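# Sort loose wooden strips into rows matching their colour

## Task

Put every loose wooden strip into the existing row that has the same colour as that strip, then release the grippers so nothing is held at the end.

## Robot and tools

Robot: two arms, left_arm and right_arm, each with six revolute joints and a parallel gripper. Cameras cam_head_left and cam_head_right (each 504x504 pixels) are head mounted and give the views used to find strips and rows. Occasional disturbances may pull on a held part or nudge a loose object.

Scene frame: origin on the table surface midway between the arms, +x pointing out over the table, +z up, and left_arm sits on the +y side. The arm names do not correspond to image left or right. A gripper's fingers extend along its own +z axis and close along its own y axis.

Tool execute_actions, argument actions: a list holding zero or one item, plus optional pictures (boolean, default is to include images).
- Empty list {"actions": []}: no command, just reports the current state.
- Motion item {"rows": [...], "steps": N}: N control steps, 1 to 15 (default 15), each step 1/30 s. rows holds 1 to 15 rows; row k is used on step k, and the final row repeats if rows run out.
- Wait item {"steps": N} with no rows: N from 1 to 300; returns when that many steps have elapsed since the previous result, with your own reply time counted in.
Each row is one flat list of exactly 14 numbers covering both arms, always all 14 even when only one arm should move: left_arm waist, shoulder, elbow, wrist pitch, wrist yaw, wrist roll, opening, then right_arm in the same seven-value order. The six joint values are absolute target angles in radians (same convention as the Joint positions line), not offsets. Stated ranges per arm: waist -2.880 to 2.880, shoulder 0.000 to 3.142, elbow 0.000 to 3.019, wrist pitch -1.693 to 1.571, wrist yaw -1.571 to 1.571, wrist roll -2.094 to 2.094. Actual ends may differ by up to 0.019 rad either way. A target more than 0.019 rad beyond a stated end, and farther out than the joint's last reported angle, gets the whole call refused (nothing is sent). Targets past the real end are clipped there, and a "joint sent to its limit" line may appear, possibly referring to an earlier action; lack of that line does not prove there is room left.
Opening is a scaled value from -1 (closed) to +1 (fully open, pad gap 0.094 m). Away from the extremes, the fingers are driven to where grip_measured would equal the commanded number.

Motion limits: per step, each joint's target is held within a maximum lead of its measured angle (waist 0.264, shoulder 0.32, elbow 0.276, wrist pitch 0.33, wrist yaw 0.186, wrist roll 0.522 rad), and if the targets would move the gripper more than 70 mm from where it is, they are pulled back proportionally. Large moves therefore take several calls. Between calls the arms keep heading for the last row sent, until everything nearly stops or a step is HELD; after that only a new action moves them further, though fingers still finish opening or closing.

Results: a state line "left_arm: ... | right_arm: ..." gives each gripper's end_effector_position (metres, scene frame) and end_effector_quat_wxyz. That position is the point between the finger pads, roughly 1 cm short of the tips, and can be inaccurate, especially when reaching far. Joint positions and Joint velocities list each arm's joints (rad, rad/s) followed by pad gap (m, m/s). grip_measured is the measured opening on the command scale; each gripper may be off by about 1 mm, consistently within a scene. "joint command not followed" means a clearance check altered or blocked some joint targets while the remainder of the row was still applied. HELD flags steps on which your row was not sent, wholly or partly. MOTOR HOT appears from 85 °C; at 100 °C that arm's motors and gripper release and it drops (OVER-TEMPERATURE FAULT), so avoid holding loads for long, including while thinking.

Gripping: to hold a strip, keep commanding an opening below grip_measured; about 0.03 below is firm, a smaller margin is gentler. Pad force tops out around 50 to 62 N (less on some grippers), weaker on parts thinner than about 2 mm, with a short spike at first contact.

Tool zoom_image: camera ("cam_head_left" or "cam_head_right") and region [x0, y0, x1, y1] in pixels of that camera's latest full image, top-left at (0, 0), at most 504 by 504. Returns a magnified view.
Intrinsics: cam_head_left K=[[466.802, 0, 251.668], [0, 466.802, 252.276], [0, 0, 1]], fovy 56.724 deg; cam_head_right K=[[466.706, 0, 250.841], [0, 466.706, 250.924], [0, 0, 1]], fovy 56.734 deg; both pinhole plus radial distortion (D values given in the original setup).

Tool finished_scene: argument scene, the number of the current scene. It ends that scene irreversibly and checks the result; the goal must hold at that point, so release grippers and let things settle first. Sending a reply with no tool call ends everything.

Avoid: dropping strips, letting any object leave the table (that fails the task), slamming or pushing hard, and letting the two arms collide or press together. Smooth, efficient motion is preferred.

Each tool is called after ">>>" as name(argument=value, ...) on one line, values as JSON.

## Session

>>> execute_actions(actions=[])

Scene clock: 0.00 s of 5700.00 s.
left_arm: end_effector_position=(+0.0947, +0.4951, +0.1367) grip_measured=+1.000 end_effector_quat_wxyz=(-0.026, -0.112, +0.870, +0.479) | right_arm: end_effector_position=(+0.2332, -0.0834, +0.2376) grip_measured=+1.000 end_effector_quat_wxyz=(+0.002, +0.355, +0.935, +0.003)
Joint positions: left_arm=[ 0.581  0.617  0.336 -0.935 -0.957  0.351  0.094] | right_arm=[ 0.917  1.257  1.183 -1.489  0.002  1.692  0.094]
Joint velocities: left_arm=[-0.005 -0.015 -0.032 -0.007 -0.037  0.022  0.   ] | right_arm=[ 0.005 -0.015 -0.007 -0.007 -0.007  0.022  0.   ]
Motor temperatures (°C, as the motors report them): left_arm=[23 23 26 23 25 22] | right_arm=[23 24 28 24 26 23]

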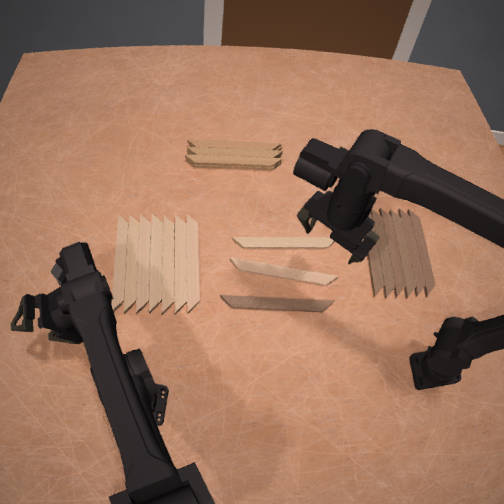

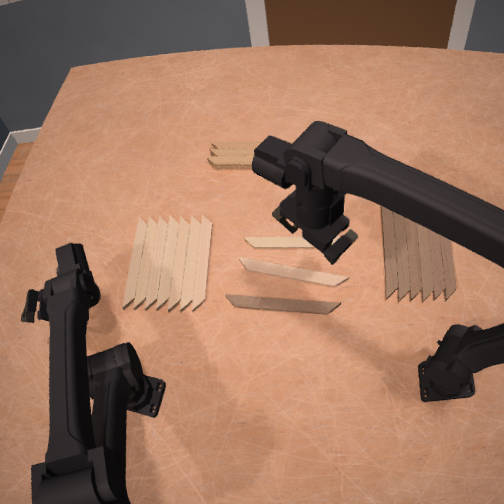

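>>> execute_actions(actions=[{"rows":[[0.4,1.2,0.9,-1.2,0,0.7,0.3,1.03,1.5,1.03,-1.1,0,-0.45,0.4]]}], pictures=false)

>>> execute_actions(actions=[{"rows":[[0.4,1.2,0.9,-1.2,0,0.7,0.3,1.03,1.58,0.98,-0.985,0,-0.45,0.4]]}], pictures=false)

>>> execute_actions(actions=[{"steps":15}])

>>> zoom_image(camera="cam_head_left", region=[190,190,360,360])

Scene clock: 7.43 s of 5700.00 s.
left_arm: end_effector_position=(+0.3099, +0.3741, +0.1423) grip_measured=+0.303 end_effector_quat_wxyz=(+0.030, +0.209, +0.977, +0.016) | right_arm: end_effector_position=(+0.2181, -0.0299, +0.0721) grip_measured=+0.403 end_effector_quat_wxyz=(-0.025, -0.270, +0.962, -0.026)
Joint positions: left_arm=[ 0.404  1.212  0.889 -1.18  -0.003  0.666  0.061] | right_arm=[ 1.026  1.542  1.01  -1.112  0.001  0.529  0.066]
Joint velocities: left_arm=[-0.005 -0.093  0.012 -0.173 -0.051  0.125 -0.   ] | right_arm=[-0.005 -0.112 -0.007  0.042  0.037 -2.821 -0.001]
Motor temperatures (°C, as the motors report them): left_arm=[23 23 28 23 25 22] | right_arm=[23 24 30 24 26 23]
Steps of this call (steps 1 to 90: nothing new was sent; then 3.93 s passed at rest; steps 91 to 105: all 15 steps of this action). Readings (joint positions):
91: left_arm=[0.570 0.636 0.356 -0.979 -0.892 0.388] | right_arm=[0.920 1.261 1.175 -1.466 0.003 1.659]
92: left_arm=[0.536 0.691 0.397 -1.046 -0.814 0.434] | right_arm=[0.926 1.266 1.162 -1.419 0.003 1.615]
94: left_arm=[0.465 0.843 0.501 -1.118 -0.669 0.501] | right_arm=[0.946 1.303 1.129 -1.324 0.003 1.520]
98: left_arm=[0.413 1.127 0.739 -1.164 -0.372 0.587] | right_arm=[0.995 1.432 1.063 -1.163 0.003 1.218]
105: the state above

Scene clock: 7.93 s of 5700.00 s.
left_arm: end_effector_position=(+0.3084, +0.3736, +0.1440) grip_measured=+0.303 end_effector_quat_wxyz=(+0.029, +0.220, +0.975, +0.016) | right_arm: end_effector_position=(+0.2239, -0.0193, +0.0486) grip_measured=+0.403 end_effector_quat_wxyz=(-0.009, -0.668, +0.744, -0.004)
Joint positions: left_arm=[ 0.404  1.206  0.889 -1.186 -0.003  0.687  0.061] | right_arm=[ 1.026  1.574  0.978 -0.994  0.001 -0.388  0.066]
Joint velocities: left_arm=[-0.005 -0.005 -0.007 -0.017  0.139  0.022 -0.001] | right_arm=[-0.005 -0.015 -0.022 -0.007 -0.037 -0.242  0.001]
Motor temperatures (°C, as the motors report them): left_arm=[23 23 28 23 25 22] | right_arm=[23 24 30 24 26 23]
Steps of this call (steps 1 to 15: all 15 steps of this action). Readings (joint positions):
1: left_arm=[0.404 1.209 0.889 -1.183 -0.003 0.670] | right_arm=[1.026 1.541 1.006 -1.089 0.001 0.431]
2: left_arm=[0.404 1.207 0.889 -1.184 -0.003 0.674] | right_arm=[1.026 1.540 1.001 -1.053 0.001 0.332]
4: left_arm=[0.404 1.206 0.889 -1.186 -0.003 0.679] | right_arm=[1.026 1.551 0.993 -1.011 0.001 0.135]
8: left_arm=[0.404 1.206 0.889 -1.186 -0.003 0.684] | right_arm=[1.026 1.571 0.981 -0.996 0.001 -0.195]
15: the state above

Scene clock: 8.43 s of 5700.00 s.
left_arm: end_effector_position=(+0.3084, +0.3736, +0.1440) grip_measured=+0.303 end_effector_quat_wxyz=(+0.029, +0.220, +0.975, +0.016) | right_arm: end_effector_position=(+0.2239, -0.0193, +0.0486) grip_measured=+0.403 end_effector_quat_wxyz=(-0.009, -0.686, +0.727, -0.003)
Joint positions: left_arm=[ 0.404  1.206  0.889 -1.186 -0.003  0.688  0.061] | right_arm=[ 1.026  1.574  0.978 -0.994  0.001 -0.437  0.066]
Joint velocities: left_arm=[-0.015 -0.024  0.007 -0.017 -0.007 -0.037  0.   ] | right_arm=[-0.015  0.005 -0.017  0.012 -0.007 -0.037 -0.   ]
Motor temperatures (°C, as the motors report them): left_arm=[23 23 28 23 25 22] | right_arm=[23 24 30 24 26 23]
Steps of this call (steps 1 to 15: the robot went on to your last target). Readings (joint positions):
1: left_arm=[0.404 1.206 0.889 -1.186 -0.003 0.687] | right_arm=[1.026 1.574 0.978 -0.994 0.001 -0.399]
2: left_arm=[0.404 1.206 0.889 -1.186 -0.003 0.687] | right_arm=[1.026 1.574 0.978 -0.994 0.001 -0.407]
4: left_arm=[0.404 1.206 0.889 -1.186 -0.003 0.687] | right_arm=[1.026 1.574 0.978 -0.994 0.001 -0.418]
8: left_arm=[0.404 1.206 0.889 -1.186 -0.003 0.688] | right_arm=[1.026 1.574 0.978 -0.994 0.001 -0.430]
15: the state above

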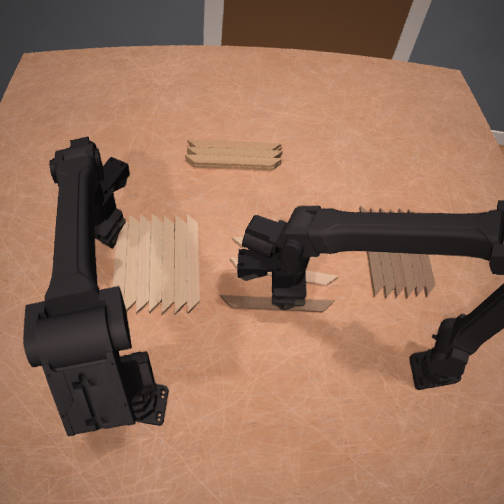

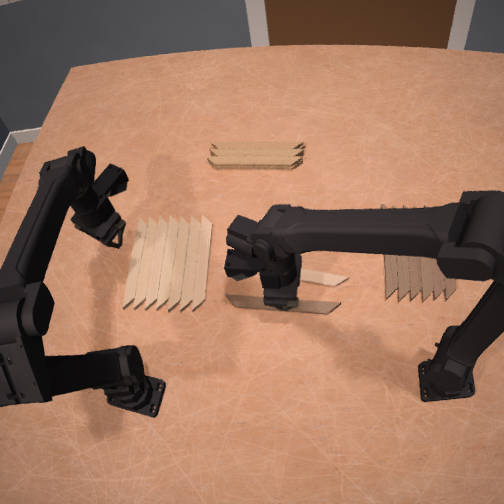

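Region (190, 190, 360, 360) of cam_head_left's 504x504 image, scaled by 2.965, with more detail than that image has.

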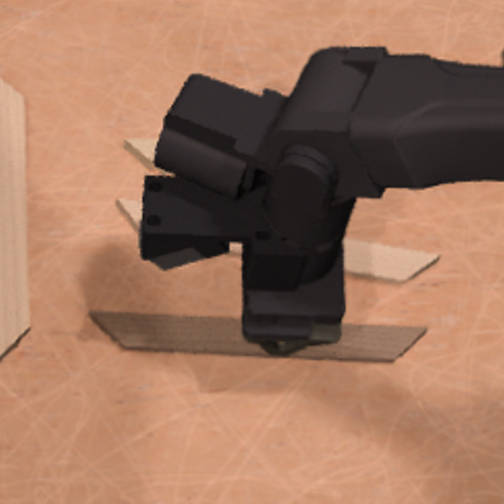

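>>> execute_actions(actions=[{"rows":[[0.4,1.2,0.9,-1.2,0,0.7,0.3,1.08,1.58,0.98,-0.985,0,-0.39,0.4]],"steps":8}], pictures=false)

>>> execute_actions(actions=[{"rows":[[0.4,1.2,0.9,-1.2,0,0.7,0.3,1.08,1.655,0.97,-0.9,0,-0.39,0.4]]}])

>>> execute_actions(actions=[{"rows":[[0.4,1.2,0.9,-1.2,0,0.7,0.3,1.08,1.665,0.97,-0.9,0,-0.39,-0.48]]}])

Scene clock: 15.50 s of 5700.00 s.
left_arm: end_effector_position=(+0.3084, +0.3736, +0.1440) grip_measured=+0.303 end_effector_quat_wxyz=(+0.029, +0.220, +0.975, +0.016) | right_arm: end_effector_position=(+0.2070, -0.0106, +0.0486) grip_measured=+0.403 end_effector_quat_wxyz=(-0.009, -0.693, +0.721, -0.004)
Joint positions: left_arm=[ 0.404  1.206  0.889 -1.186 -0.003  0.688  0.061] | right_arm=[ 1.074  1.574  0.978 -0.994  0.001 -0.408  0.066]
Joint velocities: left_arm=[-0.005 -0.015 -0.017 -0.007 -0.081 -0.007 -0.   ] | right_arm=[ 0.034  0.005  0.012  0.022 -0.081 -0.022  0.   ]
Motor temperatures (°C, as the motors report them): left_arm=[23 23 29 23 25 22] | right_arm=[23 24 30 24 26 23]
Steps of this call (steps 1 to 15: the robot went on to your last target; steps 16 to 90: nothing new was sent; then 3.80 s passed at rest; steps 91 to 98: all 8 steps of this action). Readings (joint positions):
91: left_arm=[0.404 1.206 0.889 -1.186 -0.003 0.688] | right_arm=[1.029 1.574 0.978 -0.994 0.001 -0.433]
92: left_arm=[0.404 1.206 0.889 -1.186 -0.003 0.688] | right_arm=[1.034 1.574 0.978 -0.994 0.001 -0.426]
94: left_arm=[0.404 1.206 0.889 -1.186 -0.003 0.688] | right_arm=[1.052 1.574 0.978 -0.994 0.001 -0.417]
98: the state above

Scene clock: 16.00 s of 5700.00 s.
left_arm: end_effector_position=(+0.3084, +0.3735, +0.1440) grip_measured=+0.303 end_effector_quat_wxyz=(+0.029, +0.220, +0.975, +0.016) | right_arm: end_effector_position=(+0.2112, -0.0013, +0.0153) grip_measured=+0.403 end_effector_quat_wxyz=(-0.008, -0.691, +0.723, -0.004)
Joint positions: left_arm=[ 0.404  1.206  0.889 -1.186 -0.002  0.688  0.061] | right_arm=[ 1.075  1.653  0.97  -0.906  0.001 -0.401  0.066]
Joint velocities: left_arm=[-0.015 -0.015  0.012 -0.007 -0.022  0.081  0.   ] | right_arm=[-0.015 -0.024  0.007  0.007 -0.081 -0.022 -0.   ]
Motor temperatures (°C, as the motors report them): left_arm=[23 23 29 23 25 22] | right_arm=[23 24 30 24 26 23]
Steps of this call (steps 1 to 15: all 15 steps of this action). Readings (joint positions):
1: left_arm=[0.404 1.206 0.889 -1.186 -0.002 0.688] | right_arm=[1.074 1.578 0.976 -0.980 0.001 -0.407]
2: left_arm=[0.404 1.206 0.889 -1.186 -0.002 0.688] | right_arm=[1.074 1.586 0.976 -0.955 0.001 -0.406]
4: left_arm=[0.404 1.206 0.889 -1.186 -0.002 0.688] | right_arm=[1.074 1.614 0.976 -0.921 0.001 -0.404]
8: left_arm=[0.404 1.206 0.889 -1.186 -0.002 0.688] | right_arm=[1.074 1.655 0.971 -0.910 0.002 -0.402]
15: the state above

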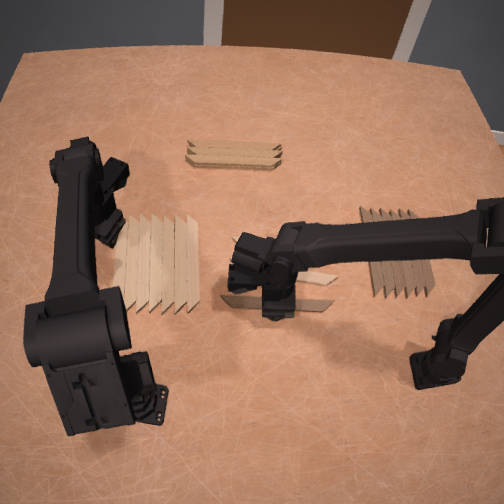

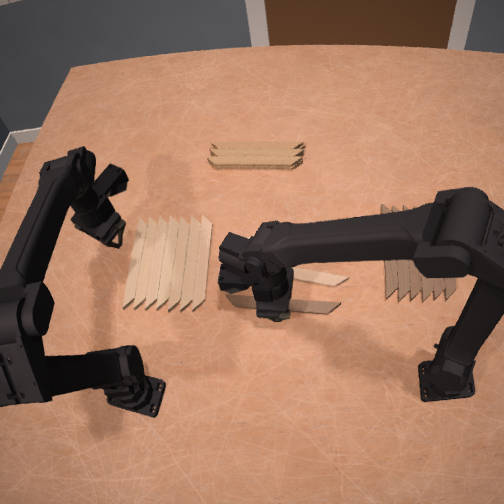

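Scene clock: 16.50 s of 5700.00 s.
left_arm: end_effector_position=(+0.3084, +0.3735, +0.1440) grip_measured=+0.303 end_effector_quat_wxyz=(+0.029, +0.220, +0.975, +0.016) | right_arm: end_effector_position=(+0.2111, -0.0013, +0.0153) grip_measured=-0.437 end_effector_quat_wxyz=(-0.009, -0.690, +0.723, -0.004)
Joint positions: left_arm=[ 0.404  1.206  0.889 -1.186 -0.002  0.688  0.061] | right_arm=[ 1.075  1.653  0.97  -0.906  0.001 -0.401  0.026]
Joint velocities: left_arm=[-0.005  0.005 -0.007 -0.007 -0.081  0.066  0.   ] | right_arm=[-0.005 -0.015 -0.007 -0.002 -0.066 -0.095  0.   ]
Motor temperatures (°C, as the motors report them): left_arm=[23 23 29 23 25 22] | right_arm=[23 24 30 24 26 23]
Steps of this call (steps 1 to 15: all 15 steps of this action). Readings (joint positions):
1: left_arm=[0.404 1.206 0.889 -1.186 -0.002 0.688] | right_arm=[1.075 1.653 0.970 -0.906 0.002 -0.401]
2: left_arm=[0.404 1.206 0.889 -1.186 -0.002 0.688] | right_arm=[1.075 1.653 0.970 -0.906 0.002 -0.401]
4: left_arm=[0.404 1.206 0.889 -1.186 -0.002 0.688] | right_arm=[1.075 1.653 0.970 -0.906 0.001 -0.401]
8: left_arm=[0.404 1.206 0.889 -1.186 -0.002 0.688] | right_arm=[1.075 1.653 0.970 -0.906 0.001 -0.401]
15: the state above

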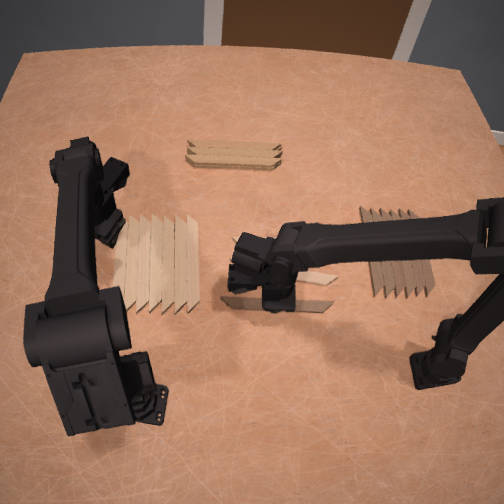

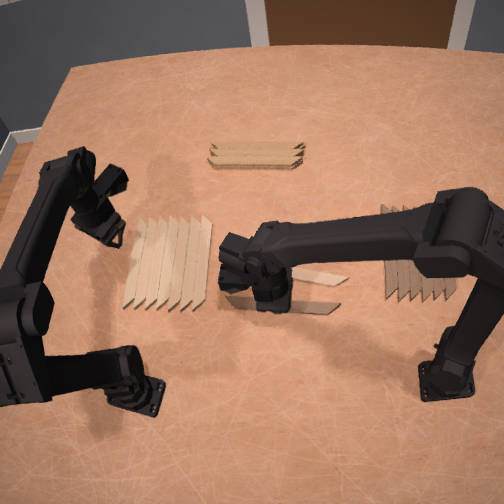

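>>> execute_actions(actions=[{"rows":[[0.4,1.2,0.9,-1.2,0,0.7,0.3,1.08,1.53,1.0,-1.04,0,-0.39,-0.48]],"steps":10}], pictures=false)

>>> execute_actions(actions=[{"rows":[[0.4,1.2,0.9,-1.2,0,0.7,0.3,0.435,1.43,0.83,-0.97,0,0.47,-0.48]]}], pictures=false)

>>> execute_actions(actions=[{"steps":20}], pictures=false)

>>> execute_actions(actions=[{"rows":[[0.4,1.2,0.9,-1.2,0,0.7,0.3,0.435,1.51,0.83,-0.9,0,0.47,-0.48]]}])

>>> zoom_image(camera="cam_head_left", region=[300,160,470,330])

Scene clock: 21.27 s of 5700.00 s.
left_arm: end_effector_position=(+0.3084, +0.3735, +0.1440) grip_measured=+0.303 end_effector_quat_wxyz=(+0.029, +0.220, +0.975, +0.016) | right_arm: end_effector_position=(+0.2032, -0.0178, +0.0681) grip_measured=-0.437 end_effector_quat_wxyz=(-0.003, -0.690, +0.723, -0.002)
Joint positions: left_arm=[ 0.404  1.206  0.889 -1.186 -0.002  0.688  0.061] | right_arm=[ 1.075  1.517  0.971 -1.031  0.001 -0.401  0.026]
Joint velocities: left_arm=[-0.005 -0.015 -0.002 -0.007  0.007 -0.022 -0.   ] | right_arm=[ 0.005 -0.005 -0.002 -0.002  0.007 -0.022  0.001]
Motor temperatures (°C, as the motors report them): left_arm=[23 23 29 23 25 22] | right_arm=[23 24 30 24 26 23]
Steps of this call (steps 1 to 15: the robot went on to your last target; steps 16 to 90: nothing new was sent; then 1.43 s passed at rest; steps 91 to 100: all 10 steps of this action). Readings (joint positions):
91: left_arm=[0.404 1.206 0.889 -1.186 -0.002 0.688] | right_arm=[1.075 1.648 0.971 -0.926 0.001 -0.401]
92: left_arm=[0.404 1.206 0.889 -1.186 -0.002 0.688] | right_arm=[1.075 1.635 0.971 -0.963 0.001 -0.401]
94: left_arm=[0.404 1.206 0.889 -1.186 -0.002 0.688] | right_arm=[1.075 1.596 0.971 -1.014 0.001 -0.401]
98: left_arm=[0.404 1.206 0.889 -1.186 -0.002 0.688] | right_arm=[1.075 1.526 0.971 -1.030 0.001 -0.401]
100: the state above

Scene clock: 21.77 s of 5700.00 s.
left_arm: end_effector_position=(+0.3084, +0.3735, +0.1440) grip_measured=+0.303 end_effector_quat_wxyz=(+0.029, +0.220, +0.975, +0.016) | right_arm: end_effector_position=(+0.3496, -0.2246, +0.0474) grip_measured=-0.437 end_effector_quat_wxyz=(-0.008, -0.029, +1.000, -0.008)
Joint positions: left_arm=[ 0.404  1.206  0.889 -1.186 -0.002  0.688  0.061] | right_arm=[ 0.393  1.452  0.834 -0.974  0.008  0.383  0.026]
Joint velocities: left_arm=[-0.024 -0.005 -0.007 -0.017  0.022 -0.037 -0.   ] | right_arm=[ 0.034 -0.103 -0.037 -0.017 -0.125  0.491 -0.001]
Motor temperatures (°C, as the motors report them): left_arm=[23 23 29 23 25 22] | right_arm=[23 24 30 24 26 23]
Steps of this call (steps 1 to 15: all 15 steps of this action). Readings (joint positions):
1: left_arm=[0.404 1.206 0.889 -1.186 -0.002 0.688] | right_arm=[1.064 1.513 0.961 -1.022 -0.005 -0.353]
2: left_arm=[0.404 1.206 0.889 -1.186 -0.002 0.688] | right_arm=[1.041 1.504 0.940 -1.004 -0.008 -0.291]
4: left_arm=[0.404 1.206 0.889 -1.186 -0.002 0.688] | right_arm=[0.953 1.482 0.891 -0.991 -0.008 -0.162]
8: left_arm=[0.404 1.206 0.889 -1.186 -0.002 0.688] | right_arm=[0.701 1.465 0.840 -0.986 -0.004 0.106]
15: the state above

Scene clock: 22.43 s of 5700.00 s.
left_arm: end_effector_position=(+0.3084, +0.3735, +0.1440) grip_measured=+0.303 end_effector_quat_wxyz=(+0.029, +0.220, +0.975, +0.016) | right_arm: end_effector_position=(+0.3435, -0.2137, +0.0487) grip_measured=-0.437 end_effector_quat_wxyz=(-0.008, -0.008, +1.000, -0.005)
Joint positions: left_arm=[ 0.404  1.206  0.889 -1.186 -0.002  0.688  0.061] | right_arm=[ 0.426  1.445  0.831 -0.974  0.002  0.458  0.026]
Joint velocities: left_arm=[-0.015  0.015 -0.002 -0.017  0.081  0.007 -0.   ] | right_arm=[-0.015 -0.005 -0.002 -0.027 -0.007  0.007 -0.   ]
Motor temperatures (°C, as the motors report them): left_arm=[23 23 29 23 25 22] | right_arm=[23 24 30 24 26 23]
Steps of this call (steps 1 to 20: the robot went on to your last target). Readings (joint positions):
1: left_arm=[0.404 1.206 0.889 -1.186 -0.002 0.688] | right_arm=[0.397 1.449 0.832 -0.974 0.006 0.399]
2: left_arm=[0.404 1.206 0.889 -1.186 -0.002 0.688] | right_arm=[0.404 1.447 0.831 -0.974 0.004 0.411]
4: left_arm=[0.404 1.206 0.889 -1.186 -0.002 0.688] | right_arm=[0.418 1.445 0.831 -0.974 0.002 0.428]
8: left_arm=[0.404 1.206 0.889 -1.186 -0.002 0.688] | right_arm=[0.426 1.445 0.831 -0.974 0.002 0.446]
20: the state above

Scene clock: 22.93 s of 5700.00 s.
left_arm: end_effector_position=(+0.3084, +0.3735, +0.1440) grip_measured=+0.303 end_effector_quat_wxyz=(+0.029, +0.220, +0.975, +0.016) | right_arm: end_effector_position=(+0.3507, -0.2100, +0.0251) grip_measured=-0.437 end_effector_quat_wxyz=(-0.010, -0.008, +1.000, -0.006)
Joint positions: left_arm=[ 0.404  1.206  0.889 -1.186 -0.002  0.688  0.061] | right_arm=[ 0.426  1.512  0.828 -0.909  0.002  0.459  0.026]
Joint velocities: left_arm=[-0.015 -0.005 -0.012 -0.012 -0.007 -0.095  0.   ] | right_arm=[ 0.005 -0.005  0.007  0.002 -0.051  0.066 -0.001]
Motor temperatures (°C, as the motors report them): left_arm=[23 23 29 23 25 22] | right_arm=[23 24 30 24 26 23]
Steps of this call (steps 1 to 15: all 15 steps of this action). Readings (joint positions):
1: left_arm=[0.404 1.206 0.889 -1.186 -0.002 0.688] | right_arm=[0.426 1.449 0.830 -0.964 0.002 0.458]
2: left_arm=[0.404 1.206 0.889 -1.186 -0.002 0.688] | right_arm=[0.426 1.456 0.830 -0.945 0.002 0.458]
4: left_arm=[0.404 1.206 0.889 -1.186 -0.002 0.688] | right_arm=[0.426 1.479 0.830 -0.918 0.002 0.458]
8: left_arm=[0.404 1.206 0.889 -1.186 -0.002 0.688] | right_arm=[0.426 1.511 0.829 -0.910 0.002 0.458]
15: the state above

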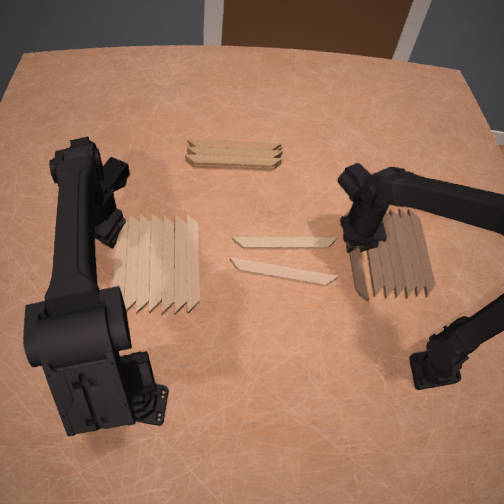

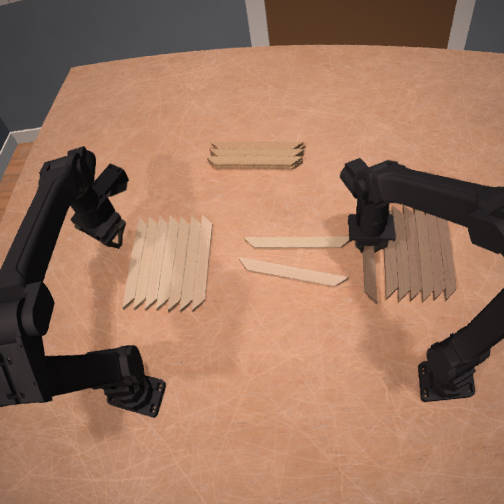

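Region (300, 160, 470, 330) of cam_head_left's 504x504 image, scaled by 2.965, with more detail than that image has.

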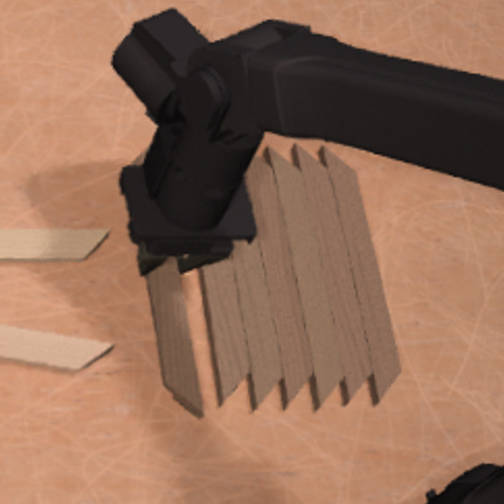

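>>> execute_actions(actions=[{"rows":[[0.2,1.3,0.97,-1.2,0,0.99,0.3,0.41,1.54,0.895,-0.9,0,0.48,-0.48]],"steps":10}], pictures=false)

>>> execute_actions(actions=[{"rows":[[0,1.4,1.03,-1.2,0,0.99,0.3,0.41,1.575,0.87,-0.875,0,0.48,-0.48]],"steps":12}])

>>> execute_actions(actions=[{"rows":[[-0.2,1.4,1.03,-1.2,0,0.99,0.3,0.41,1.575,0.87,-0.875,0,0.48,-0.3]],"steps":8}], pictures=false)

>>> execute_actions(actions=[{"rows":[[-0.2,1.4,1.03,-1.2,0,0.99,0.3,0.41,1.43,0.9,-1.03,0,0.48,-0.3]],"steps":10}], pictures=false)

>>> execute_actions(actions=[{"rows":[[-0.64,1.69,1.17,-1.04,0,0.99,0.3,-0.1,1.43,0.905,-1.03,0,-1.05,0.6]]}], pictures=false)

>>> execute_actions(actions=[{"steps":20}])

>>> zoom_image(camera="cam_head_right", region=[210,170,410,340])

Scene clock: 35.33 s of 5700.00 s.
left_arm: end_effector_position=(+0.3370, +0.2995, +0.1330) grip_measured=+0.303 end_effector_quat_wxyz=(+0.009, +0.447, +0.895, +0.003) | right_arm: end_effector_position=(+0.3647, -0.2028, +0.0285) grip_measured=-0.437 end_effector_quat_wxyz=(-0.002, -0.003, +1.000, +0.000)
Joint positions: left_arm=[ 0.179  1.301  0.94  -1.19   0.003  0.945  0.061] | right_arm=[ 0.424  1.532  0.862 -0.904 -0.002  0.468  0.026]
Joint velocities: left_arm=[ 0.151 -0.034 -0.007 -0.012  0.007  0.198 -0.001] | right_arm=[-0.005 -0.015 -0.012  0.002 -0.007 -0.125  0.001]
Motor temperatures (°C, as the motors report them): left_arm=[23 23 30 23 25 22] | right_arm=[23 25 31 24 26 23]
Steps of this call (steps 1 to 30: the robot went on to your last target; steps 31 to 90: nothing new was sent; then 9.07 s passed at rest; steps 91 to 100: all 10 steps of this action). Readings (joint positions):
91: left_arm=[0.389 1.212 0.892 -1.188 -0.008 0.728] | right_arm=[0.433 1.514 0.801 -0.909 -0.002 0.463]
92: left_arm=[0.354 1.225 0.902 -1.190 -0.010 0.776] | right_arm=[0.432 1.518 0.810 -0.909 -0.002 0.464]
94: left_arm=[0.256 1.264 0.928 -1.190 -0.003 0.849] | right_arm=[0.428 1.528 0.834 -0.909 -0.002 0.466]
98: left_arm=[0.172 1.301 0.940 -1.190 0.003 0.926] | right_arm=[0.424 1.532 0.861 -0.904 -0.002 0.467]
100: the state above

Scene clock: 35.73 s of 5700.00 s.
left_arm: end_effector_position=(+0.3540, +0.2291, +0.1214) grip_measured=+0.303 end_effector_quat_wxyz=(-0.009, +0.543, +0.839, -0.005) | right_arm: end_effector_position=(+0.3655, -0.2024, +0.0147) grip_measured=-0.437 end_effector_quat_wxyz=(-0.010, -0.002, +1.000, -0.004)
Joint positions: left_arm=[-0.013  1.4    1.002 -1.194  0.003  0.976  0.061] | right_arm=[ 0.424  1.571  0.862 -0.884 -0.002  0.469  0.026]
Joint velocities: left_arm=[ 0.122 -0.015 -0.012 -0.007 -0.037 -0.022 -0.001] | right_arm=[-0.005  0.015 -0.012 -0.007 -0.022 -0.051 -0.   ]
Motor temperatures (°C, as the motors report them): left_arm=[23 23 30 23 25 22] | right_arm=[23 25 31 24 26 23]
Steps of this call (steps 1 to 12: all 12 steps of this action). Readings (joint positions):
1: left_arm=[0.170 1.307 0.944 -1.192 -0.005 0.951] | right_arm=[0.424 1.535 0.862 -0.902 -0.002 0.468]
2: left_arm=[0.143 1.321 0.957 -1.194 -0.008 0.955] | right_arm=[0.424 1.539 0.862 -0.895 -0.002 0.468]
4: left_arm=[0.060 1.362 0.987 -1.194 -0.004 0.963] | right_arm=[0.424 1.552 0.862 -0.887 -0.002 0.468]
8: left_arm=[-0.026 1.400 1.002 -1.194 0.003 0.973] | right_arm=[0.424 1.570 0.862 -0.885 -0.002 0.469]
12: the state above

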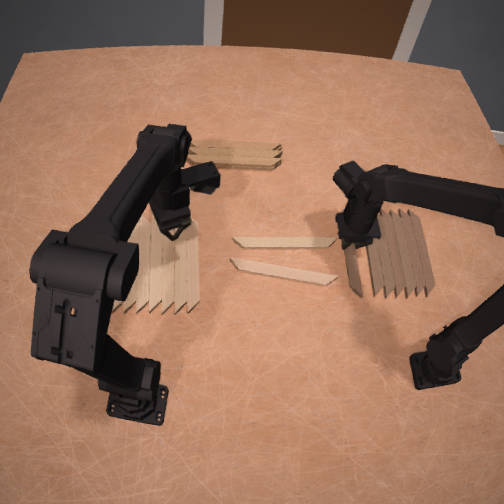

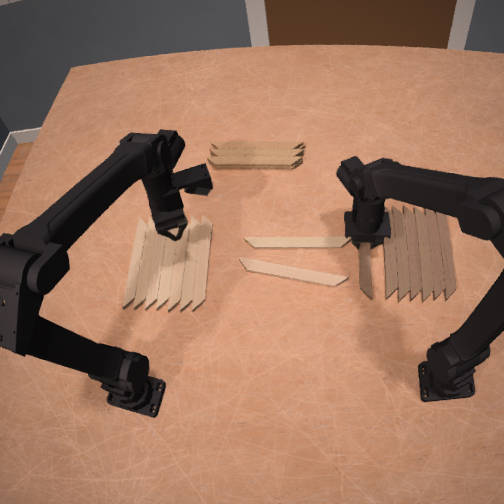

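Scene clock: 36.00 s of 5700.00 s.
left_arm: end_effector_position=(+0.3313, +0.1514, +0.1214) grip_measured=+0.303 end_effector_quat_wxyz=(-0.010, +0.633, +0.774, -0.005) | right_arm: end_effector_position=(+0.3655, -0.2024, +0.0147) grip_measured=-0.303 end_effector_quat_wxyz=(-0.010, -0.002, +1.000, -0.004)
Joint positions: left_arm=[-0.231  1.4    1.002 -1.194  0.003  0.979  0.061] | right_arm=[ 0.424  1.571  0.862 -0.884 -0.002  0.469  0.033]
Joint velocities: left_arm=[-0.054  0.005 -0.037 -0.002 -0.037 -0.007 -0.001] | right_arm=[ 0.005  0.015 -0.017 -0.002  0.022 -0.081 -0.001]
Motor temperatures (°C, as the motors report them): left_arm=[23 23 30 23 25 22] | right_arm=[23 25 31 24 26 23]
Steps of this call (steps 1 to 8: all 8 steps of this action). Readings (joint positions):
1: left_arm=[-0.023 1.400 1.002 -1.194 -0.005 0.976] | right_arm=[0.424 1.571 0.862 -0.884 -0.002 0.469]
2: left_arm=[-0.050 1.400 1.002 -1.194 -0.008 0.976] | right_arm=[0.424 1.571 0.862 -0.884 -0.002 0.469]
4: left_arm=[-0.136 1.400 1.002 -1.194 -0.004 0.976] | right_arm=[0.424 1.571 0.862 -0.884 -0.002 0.469]
8: the state above

Scene clock: 36.33 s of 5700.00 s.
left_arm: end_effector_position=(+0.3351, +0.1610, +0.1214) grip_measured=+0.303 end_effector_quat_wxyz=(-0.010, +0.622, +0.783, -0.004) | right_arm: end_effector_position=(+0.3502, -0.2102, +0.0725) grip_measured=-0.303 end_effector_quat_wxyz=(+0.003, -0.002, +1.000, +0.003)
Joint positions: left_arm=[-0.204  1.4    1.002 -1.194  0.002  0.979  0.061] | right_arm=[ 0.424  1.409  0.867 -1.021 -0.002  0.469  0.033]
Joint velocities: left_arm=[ 0.015 -0.005 -0.002 -0.002  0.037  0.007 -0.001] | right_arm=[-0.005 -0.005  0.007 -0.022  0.022 -0.007 -0.001]
Motor temperatures (°C, as the motors report them): left_arm=[23 23 30 23 25 22] | right_arm=[23 25 31 24 26 23]
Steps of this call (steps 1 to 10: all 10 steps of this action). Readings (joint positions):
1: left_arm=[-0.230 1.400 1.002 -1.194 0.003 0.979] | right_arm=[0.424 1.564 0.863 -0.907 -0.002 0.469]
2: left_arm=[-0.226 1.400 1.002 -1.194 0.003 0.979] | right_arm=[0.424 1.548 0.863 -0.948 -0.002 0.469]
4: left_arm=[-0.215 1.400 1.002 -1.194 0.003 0.979] | right_arm=[0.424 1.496 0.863 -1.002 -0.002 0.469]
8: left_arm=[-0.204 1.400 1.002 -1.194 0.002 0.979] | right_arm=[0.424 1.415 0.866 -1.021 -0.002 0.469]
10: the state above

Scene clock: 36.83 s of 5700.00 s.
left_arm: end_effector_position=(+0.2854, -0.0425, +0.0477) grip_measured=+0.303 end_effector_quat_wxyz=(-0.022, +0.791, +0.612, -0.003) | right_arm: end_effector_position=(+0.3877, -0.4018, +0.0693) grip_measured=+0.597 end_effector_quat_wxyz=(-0.002, -0.333, +0.943, -0.001)
Joint positions: left_arm=[-0.685  1.697  1.132 -1.05   0.004  0.979  0.061] | right_arm=[-0.127  1.419  0.868 -1.022  0.004 -0.757  0.075]
Joint velocities: left_arm=[-0.034 -0.005 -0.012  0.002 -0.007  0.037 -0.   ] | right_arm=[ 0.19  -0.015 -0.002  0.017 -0.139 -1.912 -0.   ]
Motor temperatures (°C, as the motors report them): left_arm=[23 23 30 23 25 22] | right_arm=[23 25 31 24 26 23]
Steps of this call (steps 1 to 15: all 15 steps of this action). Readings (joint positions):
1: left_arm=[-0.212 1.409 1.005 -1.188 -0.002 0.979] | right_arm=[0.410 1.409 0.867 -1.021 -0.008 0.412]
2: left_arm=[-0.231 1.427 1.018 -1.174 -0.004 0.979] | right_arm=[0.379 1.411 0.867 -1.022 -0.010 0.339]
4: left_arm=[-0.295 1.488 1.052 -1.141 -0.004 0.979] | right_arm=[0.275 1.413 0.867 -1.022 -0.009 0.197]
8: left_arm=[-0.465 1.608 1.102 -1.087 -0.004 0.979] | right_arm=[0.017 1.417 0.867 -1.022 -0.004 -0.112]
15: the state above

Scene clock: 37.50 s of 5700.00 s.
left_arm: end_effector_position=(+0.3022, -0.0291, +0.0489) grip_measured=+0.303 end_effector_quat_wxyz=(-0.020, +0.776, +0.630, -0.002) | right_arm: end_effector_position=(+0.3882, -0.3951, +0.0693) grip_measured=+0.597 end_effector_quat_wxyz=(-0.002, -0.469, +0.883, -0.000)
Joint positions: left_arm=[-0.639  1.696  1.136 -1.05   0.001  0.979  0.061] | right_arm=[-0.11   1.419  0.868 -1.022  0.002 -1.036  0.075]
Joint velocities: left_arm=[-0.005 -0.024 -0.012  0.002 -0.051 -0.081  0.   ] | right_arm=[ 0.005 -0.015 -0.007 -0.002  0.037 -0.066 -0.001]
Motor temperatures (°C, as the motors report them): left_arm=[23 23 30 23 25 22] | right_arm=[23 25 31 24 26 23]
Steps of this call (steps 1 to 20: the robot went on to your last target). Readings (joint positions):
1: left_arm=[-0.684 1.696 1.134 -1.050 0.004 0.979] | right_arm=[-0.121 1.419 0.868 -1.022 0.003 -0.814]
2: left_arm=[-0.678 1.696 1.135 -1.050 0.004 0.979] | right_arm=[-0.116 1.419 0.868 -1.022 0.002 -0.860]
4: left_arm=[-0.661 1.696 1.136 -1.050 0.003 0.979] | right_arm=[-0.110 1.419 0.868 -1.022 0.002 -0.925]
8: left_arm=[-0.639 1.696 1.136 -1.050 0.001 0.979] | right_arm=[-0.110 1.419 0.868 -1.022 0.002 -0.993]
20: the state above

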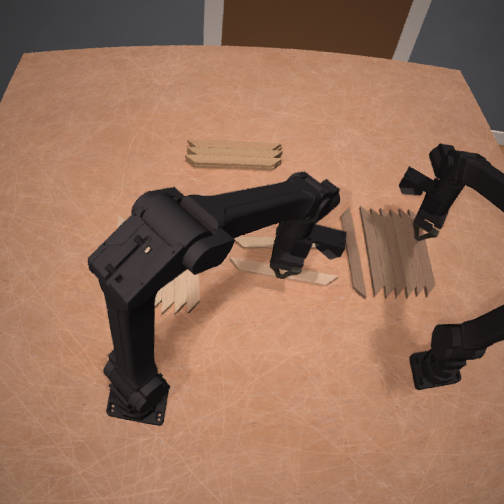

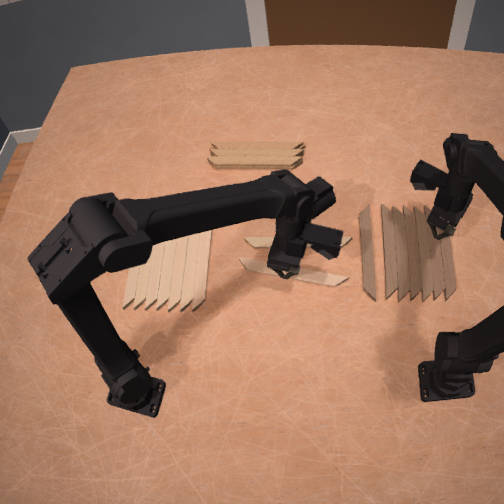

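Region (210, 170, 410, 340) of cam_head_right's 504x504 image, scaled by 2.520, with more detail than that image has; it fills the top 428 rows of this view, and the rest is white.

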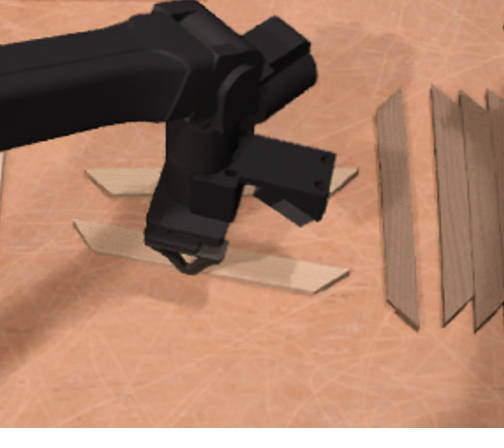

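>>> execute_actions(actions=[{"rows":[[-0.665,1.755,1.12,-0.96,0,0.96,0.3,-0.1,1.43,0.905,-1.03,0,-1.05,0.6]]}])

>>> execute_actions(actions=[{"rows":[[-0.665,1.76,1.12,-0.96,0,0.96,-0.48,-0.1,1.43,0.905,-1.03,0,-1.05,0.6]]}], pictures=false)

Scene clock: 40.00 s of 5700.00 s.
left_arm: end_effector_position=(+0.2994, -0.0405, +0.0227) grip_measured=+0.303 end_effector_quat_wxyz=(-0.014, +0.781, +0.624, -0.002) | right_arm: end_effector_position=(+0.3882, -0.3951, +0.0693) grip_measured=+0.597 end_effector_quat_wxyz=(-0.002, -0.470, +0.883, -0.000)
Joint positions: left_arm=[-0.66   1.743  1.118 -0.973  0.001  0.973  0.061] | right_arm=[-0.11   1.419  0.868 -1.022  0.002 -1.039  0.075]
Joint velocities: left_arm=[-0.015 -0.005  0.017  0.002 -0.007  0.037 -0.   ] | right_arm=[-0.005 -0.015  0.007 -0.012 -0.007  0.007 -0.   ]
Motor temperatures (°C, as the motors report them): left_arm=[23 23 30 23 25 22] | right_arm=[23 24 31 24 26 23]
Steps of this call (steps 1 to 15: the robot went on to your last target; steps 16 to 60: nothing new was sent; steps 61 to 75: all 15 steps of this action). Readings (joint positions):
61: left_arm=[-0.640 1.698 1.133 -1.036 0.001 0.979] | right_arm=[-0.110 1.419 0.868 -1.022 0.002 -1.039]
62: left_arm=[-0.642 1.701 1.130 -1.013 0.001 0.978] | right_arm=[-0.110 1.419 0.868 -1.022 0.002 -1.039]
64: left_arm=[-0.649 1.716 1.129 -0.986 0.001 0.976] | right_arm=[-0.110 1.419 0.868 -1.022 0.002 -1.039]
68: left_arm=[-0.660 1.740 1.121 -0.975 0.001 0.974] | right_arm=[-0.110 1.419 0.868 -1.022 0.002 -1.039]
75: the state above

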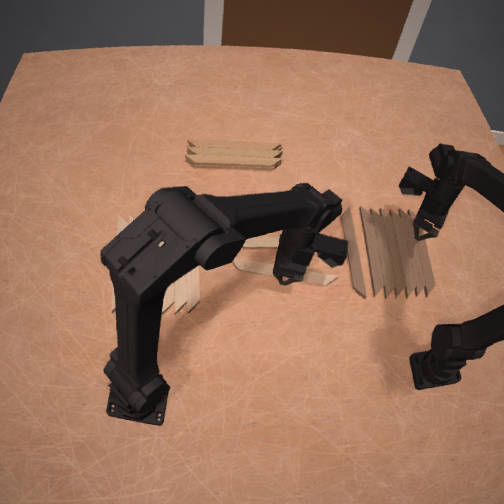

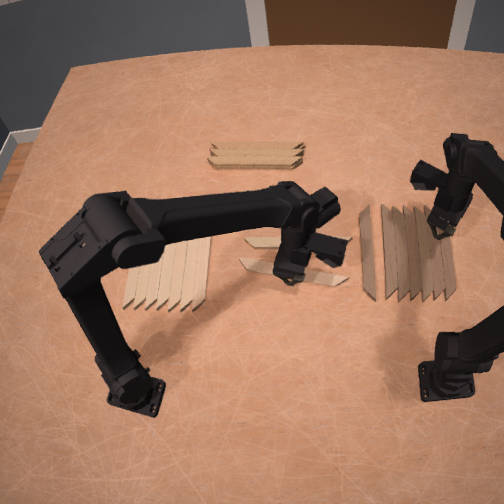

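Scene clock: 40.50 s of 5700.00 s.
left_arm: end_effector_position=(+0.2995, -0.0405, +0.0227) grip_measured=-0.437 end_effector_quat_wxyz=(-0.013, +0.781, +0.625, -0.001) | right_arm: end_effector_position=(+0.3882, -0.3951, +0.0693) grip_measured=+0.597 end_effector_quat_wxyz=(-0.002, -0.470, +0.883, -0.000)
Joint positions: left_arm=[-0.66   1.743  1.118 -0.972  0.001  0.972  0.026] | right_arm=[-0.11   1.419  0.868 -1.022  0.002 -1.039  0.075]
Joint velocities: left_arm=[-0.005 -0.005 -0.027  0.007  0.037 -0.022 -0.   ] | right_arm=[-0.005 -0.015 -0.017 -0.002  0.007  0.051  0.   ]
Motor temperatures (°C, as the motors report them): left_arm=[23 23 30 23 25 22] | right_arm=[23 24 31 24 26 23]
Steps of this call (steps 1 to 15: all 15 steps of this action). Readings (joint positions):
1: left_arm=[-0.660 1.743 1.118 -0.973 0.001 0.973] | right_arm=[-0.110 1.419 0.868 -1.022 0.002 -1.039]
2: left_arm=[-0.660 1.743 1.118 -0.973 0.001 0.973] | right_arm=[-0.110 1.419 0.868 -1.022 0.002 -1.039]
4: left_arm=[-0.660 1.743 1.118 -0.972 0.001 0.972] | right_arm=[-0.110 1.419 0.868 -1.022 0.002 -1.039]
8: left_arm=[-0.660 1.743 1.118 -0.972 0.001 0.972] | right_arm=[-0.110 1.419 0.868 -1.022 0.002 -1.039]
15: the state above

>>> execute_actions(actions=[{"rows":[[-0.665,1.65,1.15,-1.08,0,0.96,-0.48,-0.1,1.43,0.905,-1.03,0,-1.05,0.6]],"steps":10}], pictures=false)

>>> execute_actions(actions=[{"rows":[[-0.29,1.5,0.93,-1.0,0,-0.47,-0.48,-0.1,1.43,0.905,-1.03,0,-1.05,0.6]]}], pictures=false)

>>> execute_actions(actions=[{"steps":20}], pictures=false)

>>> execute_actions(actions=[{"rows":[[-0.29,1.56,0.915,-0.94,0,-0.47,-0.48,-0.1,1.43,0.905,-1.03,0,-1.05,0.6]]}])

>>> zoom_image(camera="cam_head_right", region=[130,170,300,340])

Scene clock: 45.23 s of 5700.00 s.
left_arm: end_effector_position=(+0.2905, -0.0308, +0.0671) grip_measured=-0.437 end_effector_quat_wxyz=(-0.009, +0.781, +0.625, -0.001) | right_arm: end_effector_position=(+0.3882, -0.3951, +0.0693) grip_measured=+0.597 end_effector_quat_wxyz=(-0.002, -0.470, +0.883, -0.000)
Joint positions: left_arm=[-0.66   1.642  1.12  -1.066  0.001  0.971  0.026] | right_arm=[-0.11   1.419  0.868 -1.022  0.002 -1.039  0.075]
Joint velocities: left_arm=[-0.015 -0.005 -0.002  0.002  0.007 -0.007  0.001] | right_arm=[-0.005 -0.015 -0.002 -0.002 -0.007 -0.037  0.   ]
Motor temperatures (°C, as the motors report them): left_arm=[23 23 29 23 25 22] | right_arm=[23 24 31 24 26 23]
Steps of this call (steps 1 to 15: the robot went on to your last target; steps 16 to 90: nothing new was sent; then 1.40 s passed at rest; steps 91 to 100: all 10 steps of this action). Readings (joint positions):
91: left_arm=[-0.660 1.738 1.119 -0.988 0.001 0.971] | right_arm=[-0.110 1.419 0.868 -1.022 0.002 -1.039]
92: left_arm=[-0.660 1.730 1.119 -1.015 0.001 0.971] | right_arm=[-0.110 1.419 0.868 -1.022 0.002 -1.039]
94: left_arm=[-0.660 1.703 1.119 -1.052 0.001 0.971] | right_arm=[-0.110 1.419 0.868 -1.022 0.002 -1.039]
98: left_arm=[-0.660 1.650 1.119 -1.065 0.001 0.971] | right_arm=[-0.110 1.419 0.868 -1.022 0.002 -1.039]
100: the state above

Scene clock: 45.73 s of 5700.00 s.
left_arm: end_effector_position=(+0.3343, +0.1382, +0.0566) grip_measured=-0.438 end_effector_quat_wxyz=(-0.012, +0.111, +0.994, +0.006) | right_arm: end_effector_position=(+0.3882, -0.3951, +0.0693) grip_measured=+0.597 end_effector_quat_wxyz=(-0.002, -0.470, +0.883, -0.000)
Joint positions: left_arm=[-0.264  1.511  0.928 -1.014 -0.004 -0.2    0.026] | right_arm=[-0.11   1.419  0.868 -1.022  0.002 -1.039  0.075]
Joint velocities: left_arm=[-0.308 -0.005  0.002  0.017  0.037 -1.707 -0.   ] | right_arm=[-0.005 -0.005 -0.002  0.002  0.007  0.051 -0.001]
Motor temperatures (°C, as the motors report them): left_arm=[23 23 29 23 25 22] | right_arm=[23 24 31 24 26 23]
Steps of this call (steps 1 to 15: all 15 steps of this action). Readings (joint positions):
1: left_arm=[-0.651 1.635 1.108 -1.057 0.005 0.929] | right_arm=[-0.110 1.419 0.868 -1.022 0.002 -1.039]
2: left_arm=[-0.634 1.621 1.082 -1.042 0.008 0.876] | right_arm=[-0.110 1.419 0.868 -1.022 0.002 -1.039]
4: left_arm=[-0.561 1.584 1.019 -1.033 0.008 0.764] | right_arm=[-0.110 1.419 0.868 -1.022 0.002 -1.039]
8: left_arm=[-0.342 1.532 0.940 -1.021 0.001 0.440] | right_arm=[-0.110 1.419 0.868 -1.022 0.002 -1.039]
15: the state above

Scene clock: 46.40 s of 5700.00 s.
left_arm: end_effector_position=(+0.3299, +0.1286, +0.0566) grip_measured=-0.438 end_effector_quat_wxyz=(-0.011, -0.002, +1.000, +0.006) | right_arm: end_effector_position=(+0.3882, -0.3951, +0.0693) grip_measured=+0.597 end_effector_quat_wxyz=(-0.002, -0.470, +0.883, -0.000)
Joint positions: left_arm=[-0.29   1.511  0.928 -1.014 -0.001 -0.455  0.026] | right_arm=[-0.11   1.419  0.868 -1.022  0.002 -1.039  0.075]
Joint velocities: left_arm=[ 0.005 -0.024  0.002 -0.017 -0.051 -0.066  0.001] | right_arm=[ 0.005 -0.015 -0.007 -0.002  0.007 -0.051  0.   ]
Motor temperatures (°C, as the motors report them): left_arm=[23 23 29 23 25 22] | right_arm=[23 24 31 24 26 23]
Steps of this call (steps 1 to 20: the robot went on to your last target). Readings (joint positions):
1: left_arm=[-0.273 1.511 0.928 -1.014 -0.003 -0.252] | right_arm=[-0.110 1.419 0.868 -1.022 0.002 -1.039]
2: left_arm=[-0.281 1.511 0.928 -1.014 -0.002 -0.294] | right_arm=[-0.110 1.419 0.868 -1.022 0.002 -1.039]
4: left_arm=[-0.290 1.511 0.928 -1.014 -0.001 -0.353] | right_arm=[-0.110 1.419 0.868 -1.022 0.002 -1.039]
8: left_arm=[-0.290 1.511 0.928 -1.014 -0.001 -0.415] | right_arm=[-0.110 1.419 0.868 -1.022 0.002 -1.039]
20: the state above

Scene clock: 46.90 s of 5700.00 s.
left_arm: end_effector_position=(+0.3333, +0.1269, +0.0368) grip_measured=-0.438 end_effector_quat_wxyz=(-0.010, -0.003, +1.000, +0.005) | right_arm: end_effector_position=(+0.3882, -0.3951, +0.0693) grip_measured=+0.597 end_effector_quat_wxyz=(-0.002, -0.470, +0.883, -0.000)
Joint positions: left_arm=[-0.29   1.551  0.912 -0.954 -0.001 -0.457  0.026] | right_arm=[-0.11   1.419  0.868 -1.022  0.002 -1.039  0.075]
Joint velocities: left_arm=[-0.005 -0.005 -0.007 -0.012 -0.007  0.007 -0.   ] | right_arm=[ 0.005  0.005 -0.017 -0.012 -0.051  0.037 -0.001]
Motor temperatures (°C, as the motors report them): left_arm=[23 23 29 23 25 22] | right_arm=[23 24 31 24 26 23]
Steps of this call (steps 1 to 15: all 15 steps of this action). Readings (joint positions):
1: left_arm=[-0.290 1.512 0.925 -1.003 -0.001 -0.455] | right_arm=[-0.110 1.419 0.868 -1.022 0.002 -1.039]
2: left_arm=[-0.290 1.516 0.923 -0.985 -0.001 -0.456] | right_arm=[-0.110 1.419 0.868 -1.022 0.002 -1.039]
4: left_arm=[-0.290 1.530 0.921 -0.963 -0.001 -0.456] | right_arm=[-0.110 1.419 0.868 -1.022 0.002 -1.039]
8: left_arm=[-0.290 1.550 0.914 -0.954 -0.001 -0.457] | right_arm=[-0.110 1.419 0.868 -1.022 0.002 -1.039]
15: the state above

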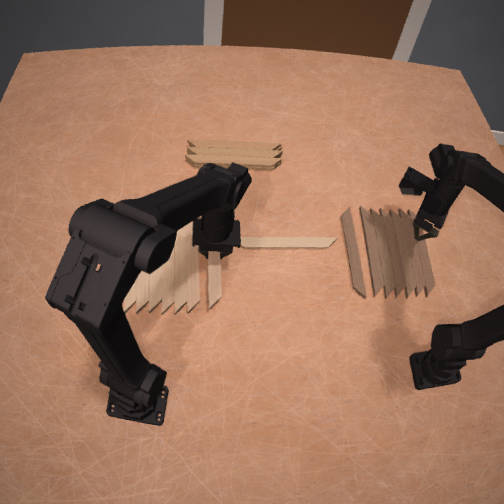

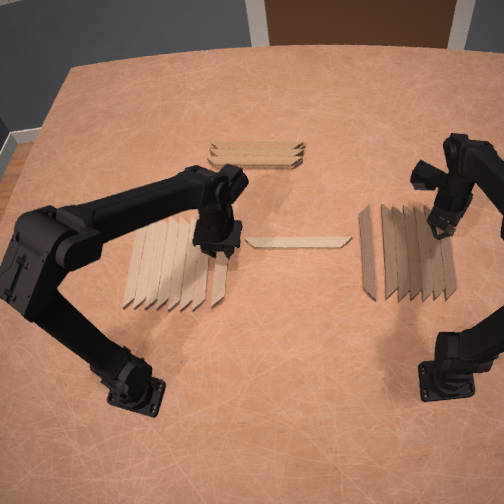

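Region (130, 170, 300, 340) of cam_head_right's 504x504 image, scaled by 2.965, with more detail than that image has.

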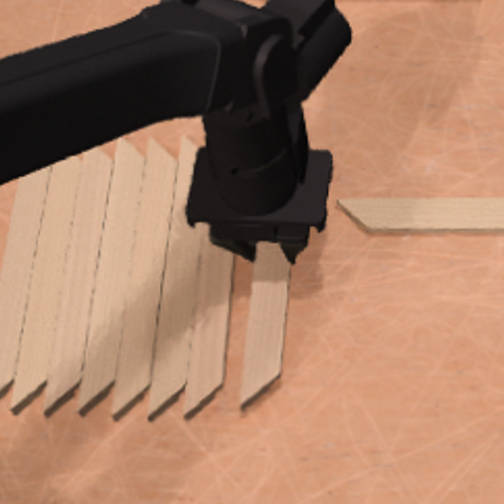

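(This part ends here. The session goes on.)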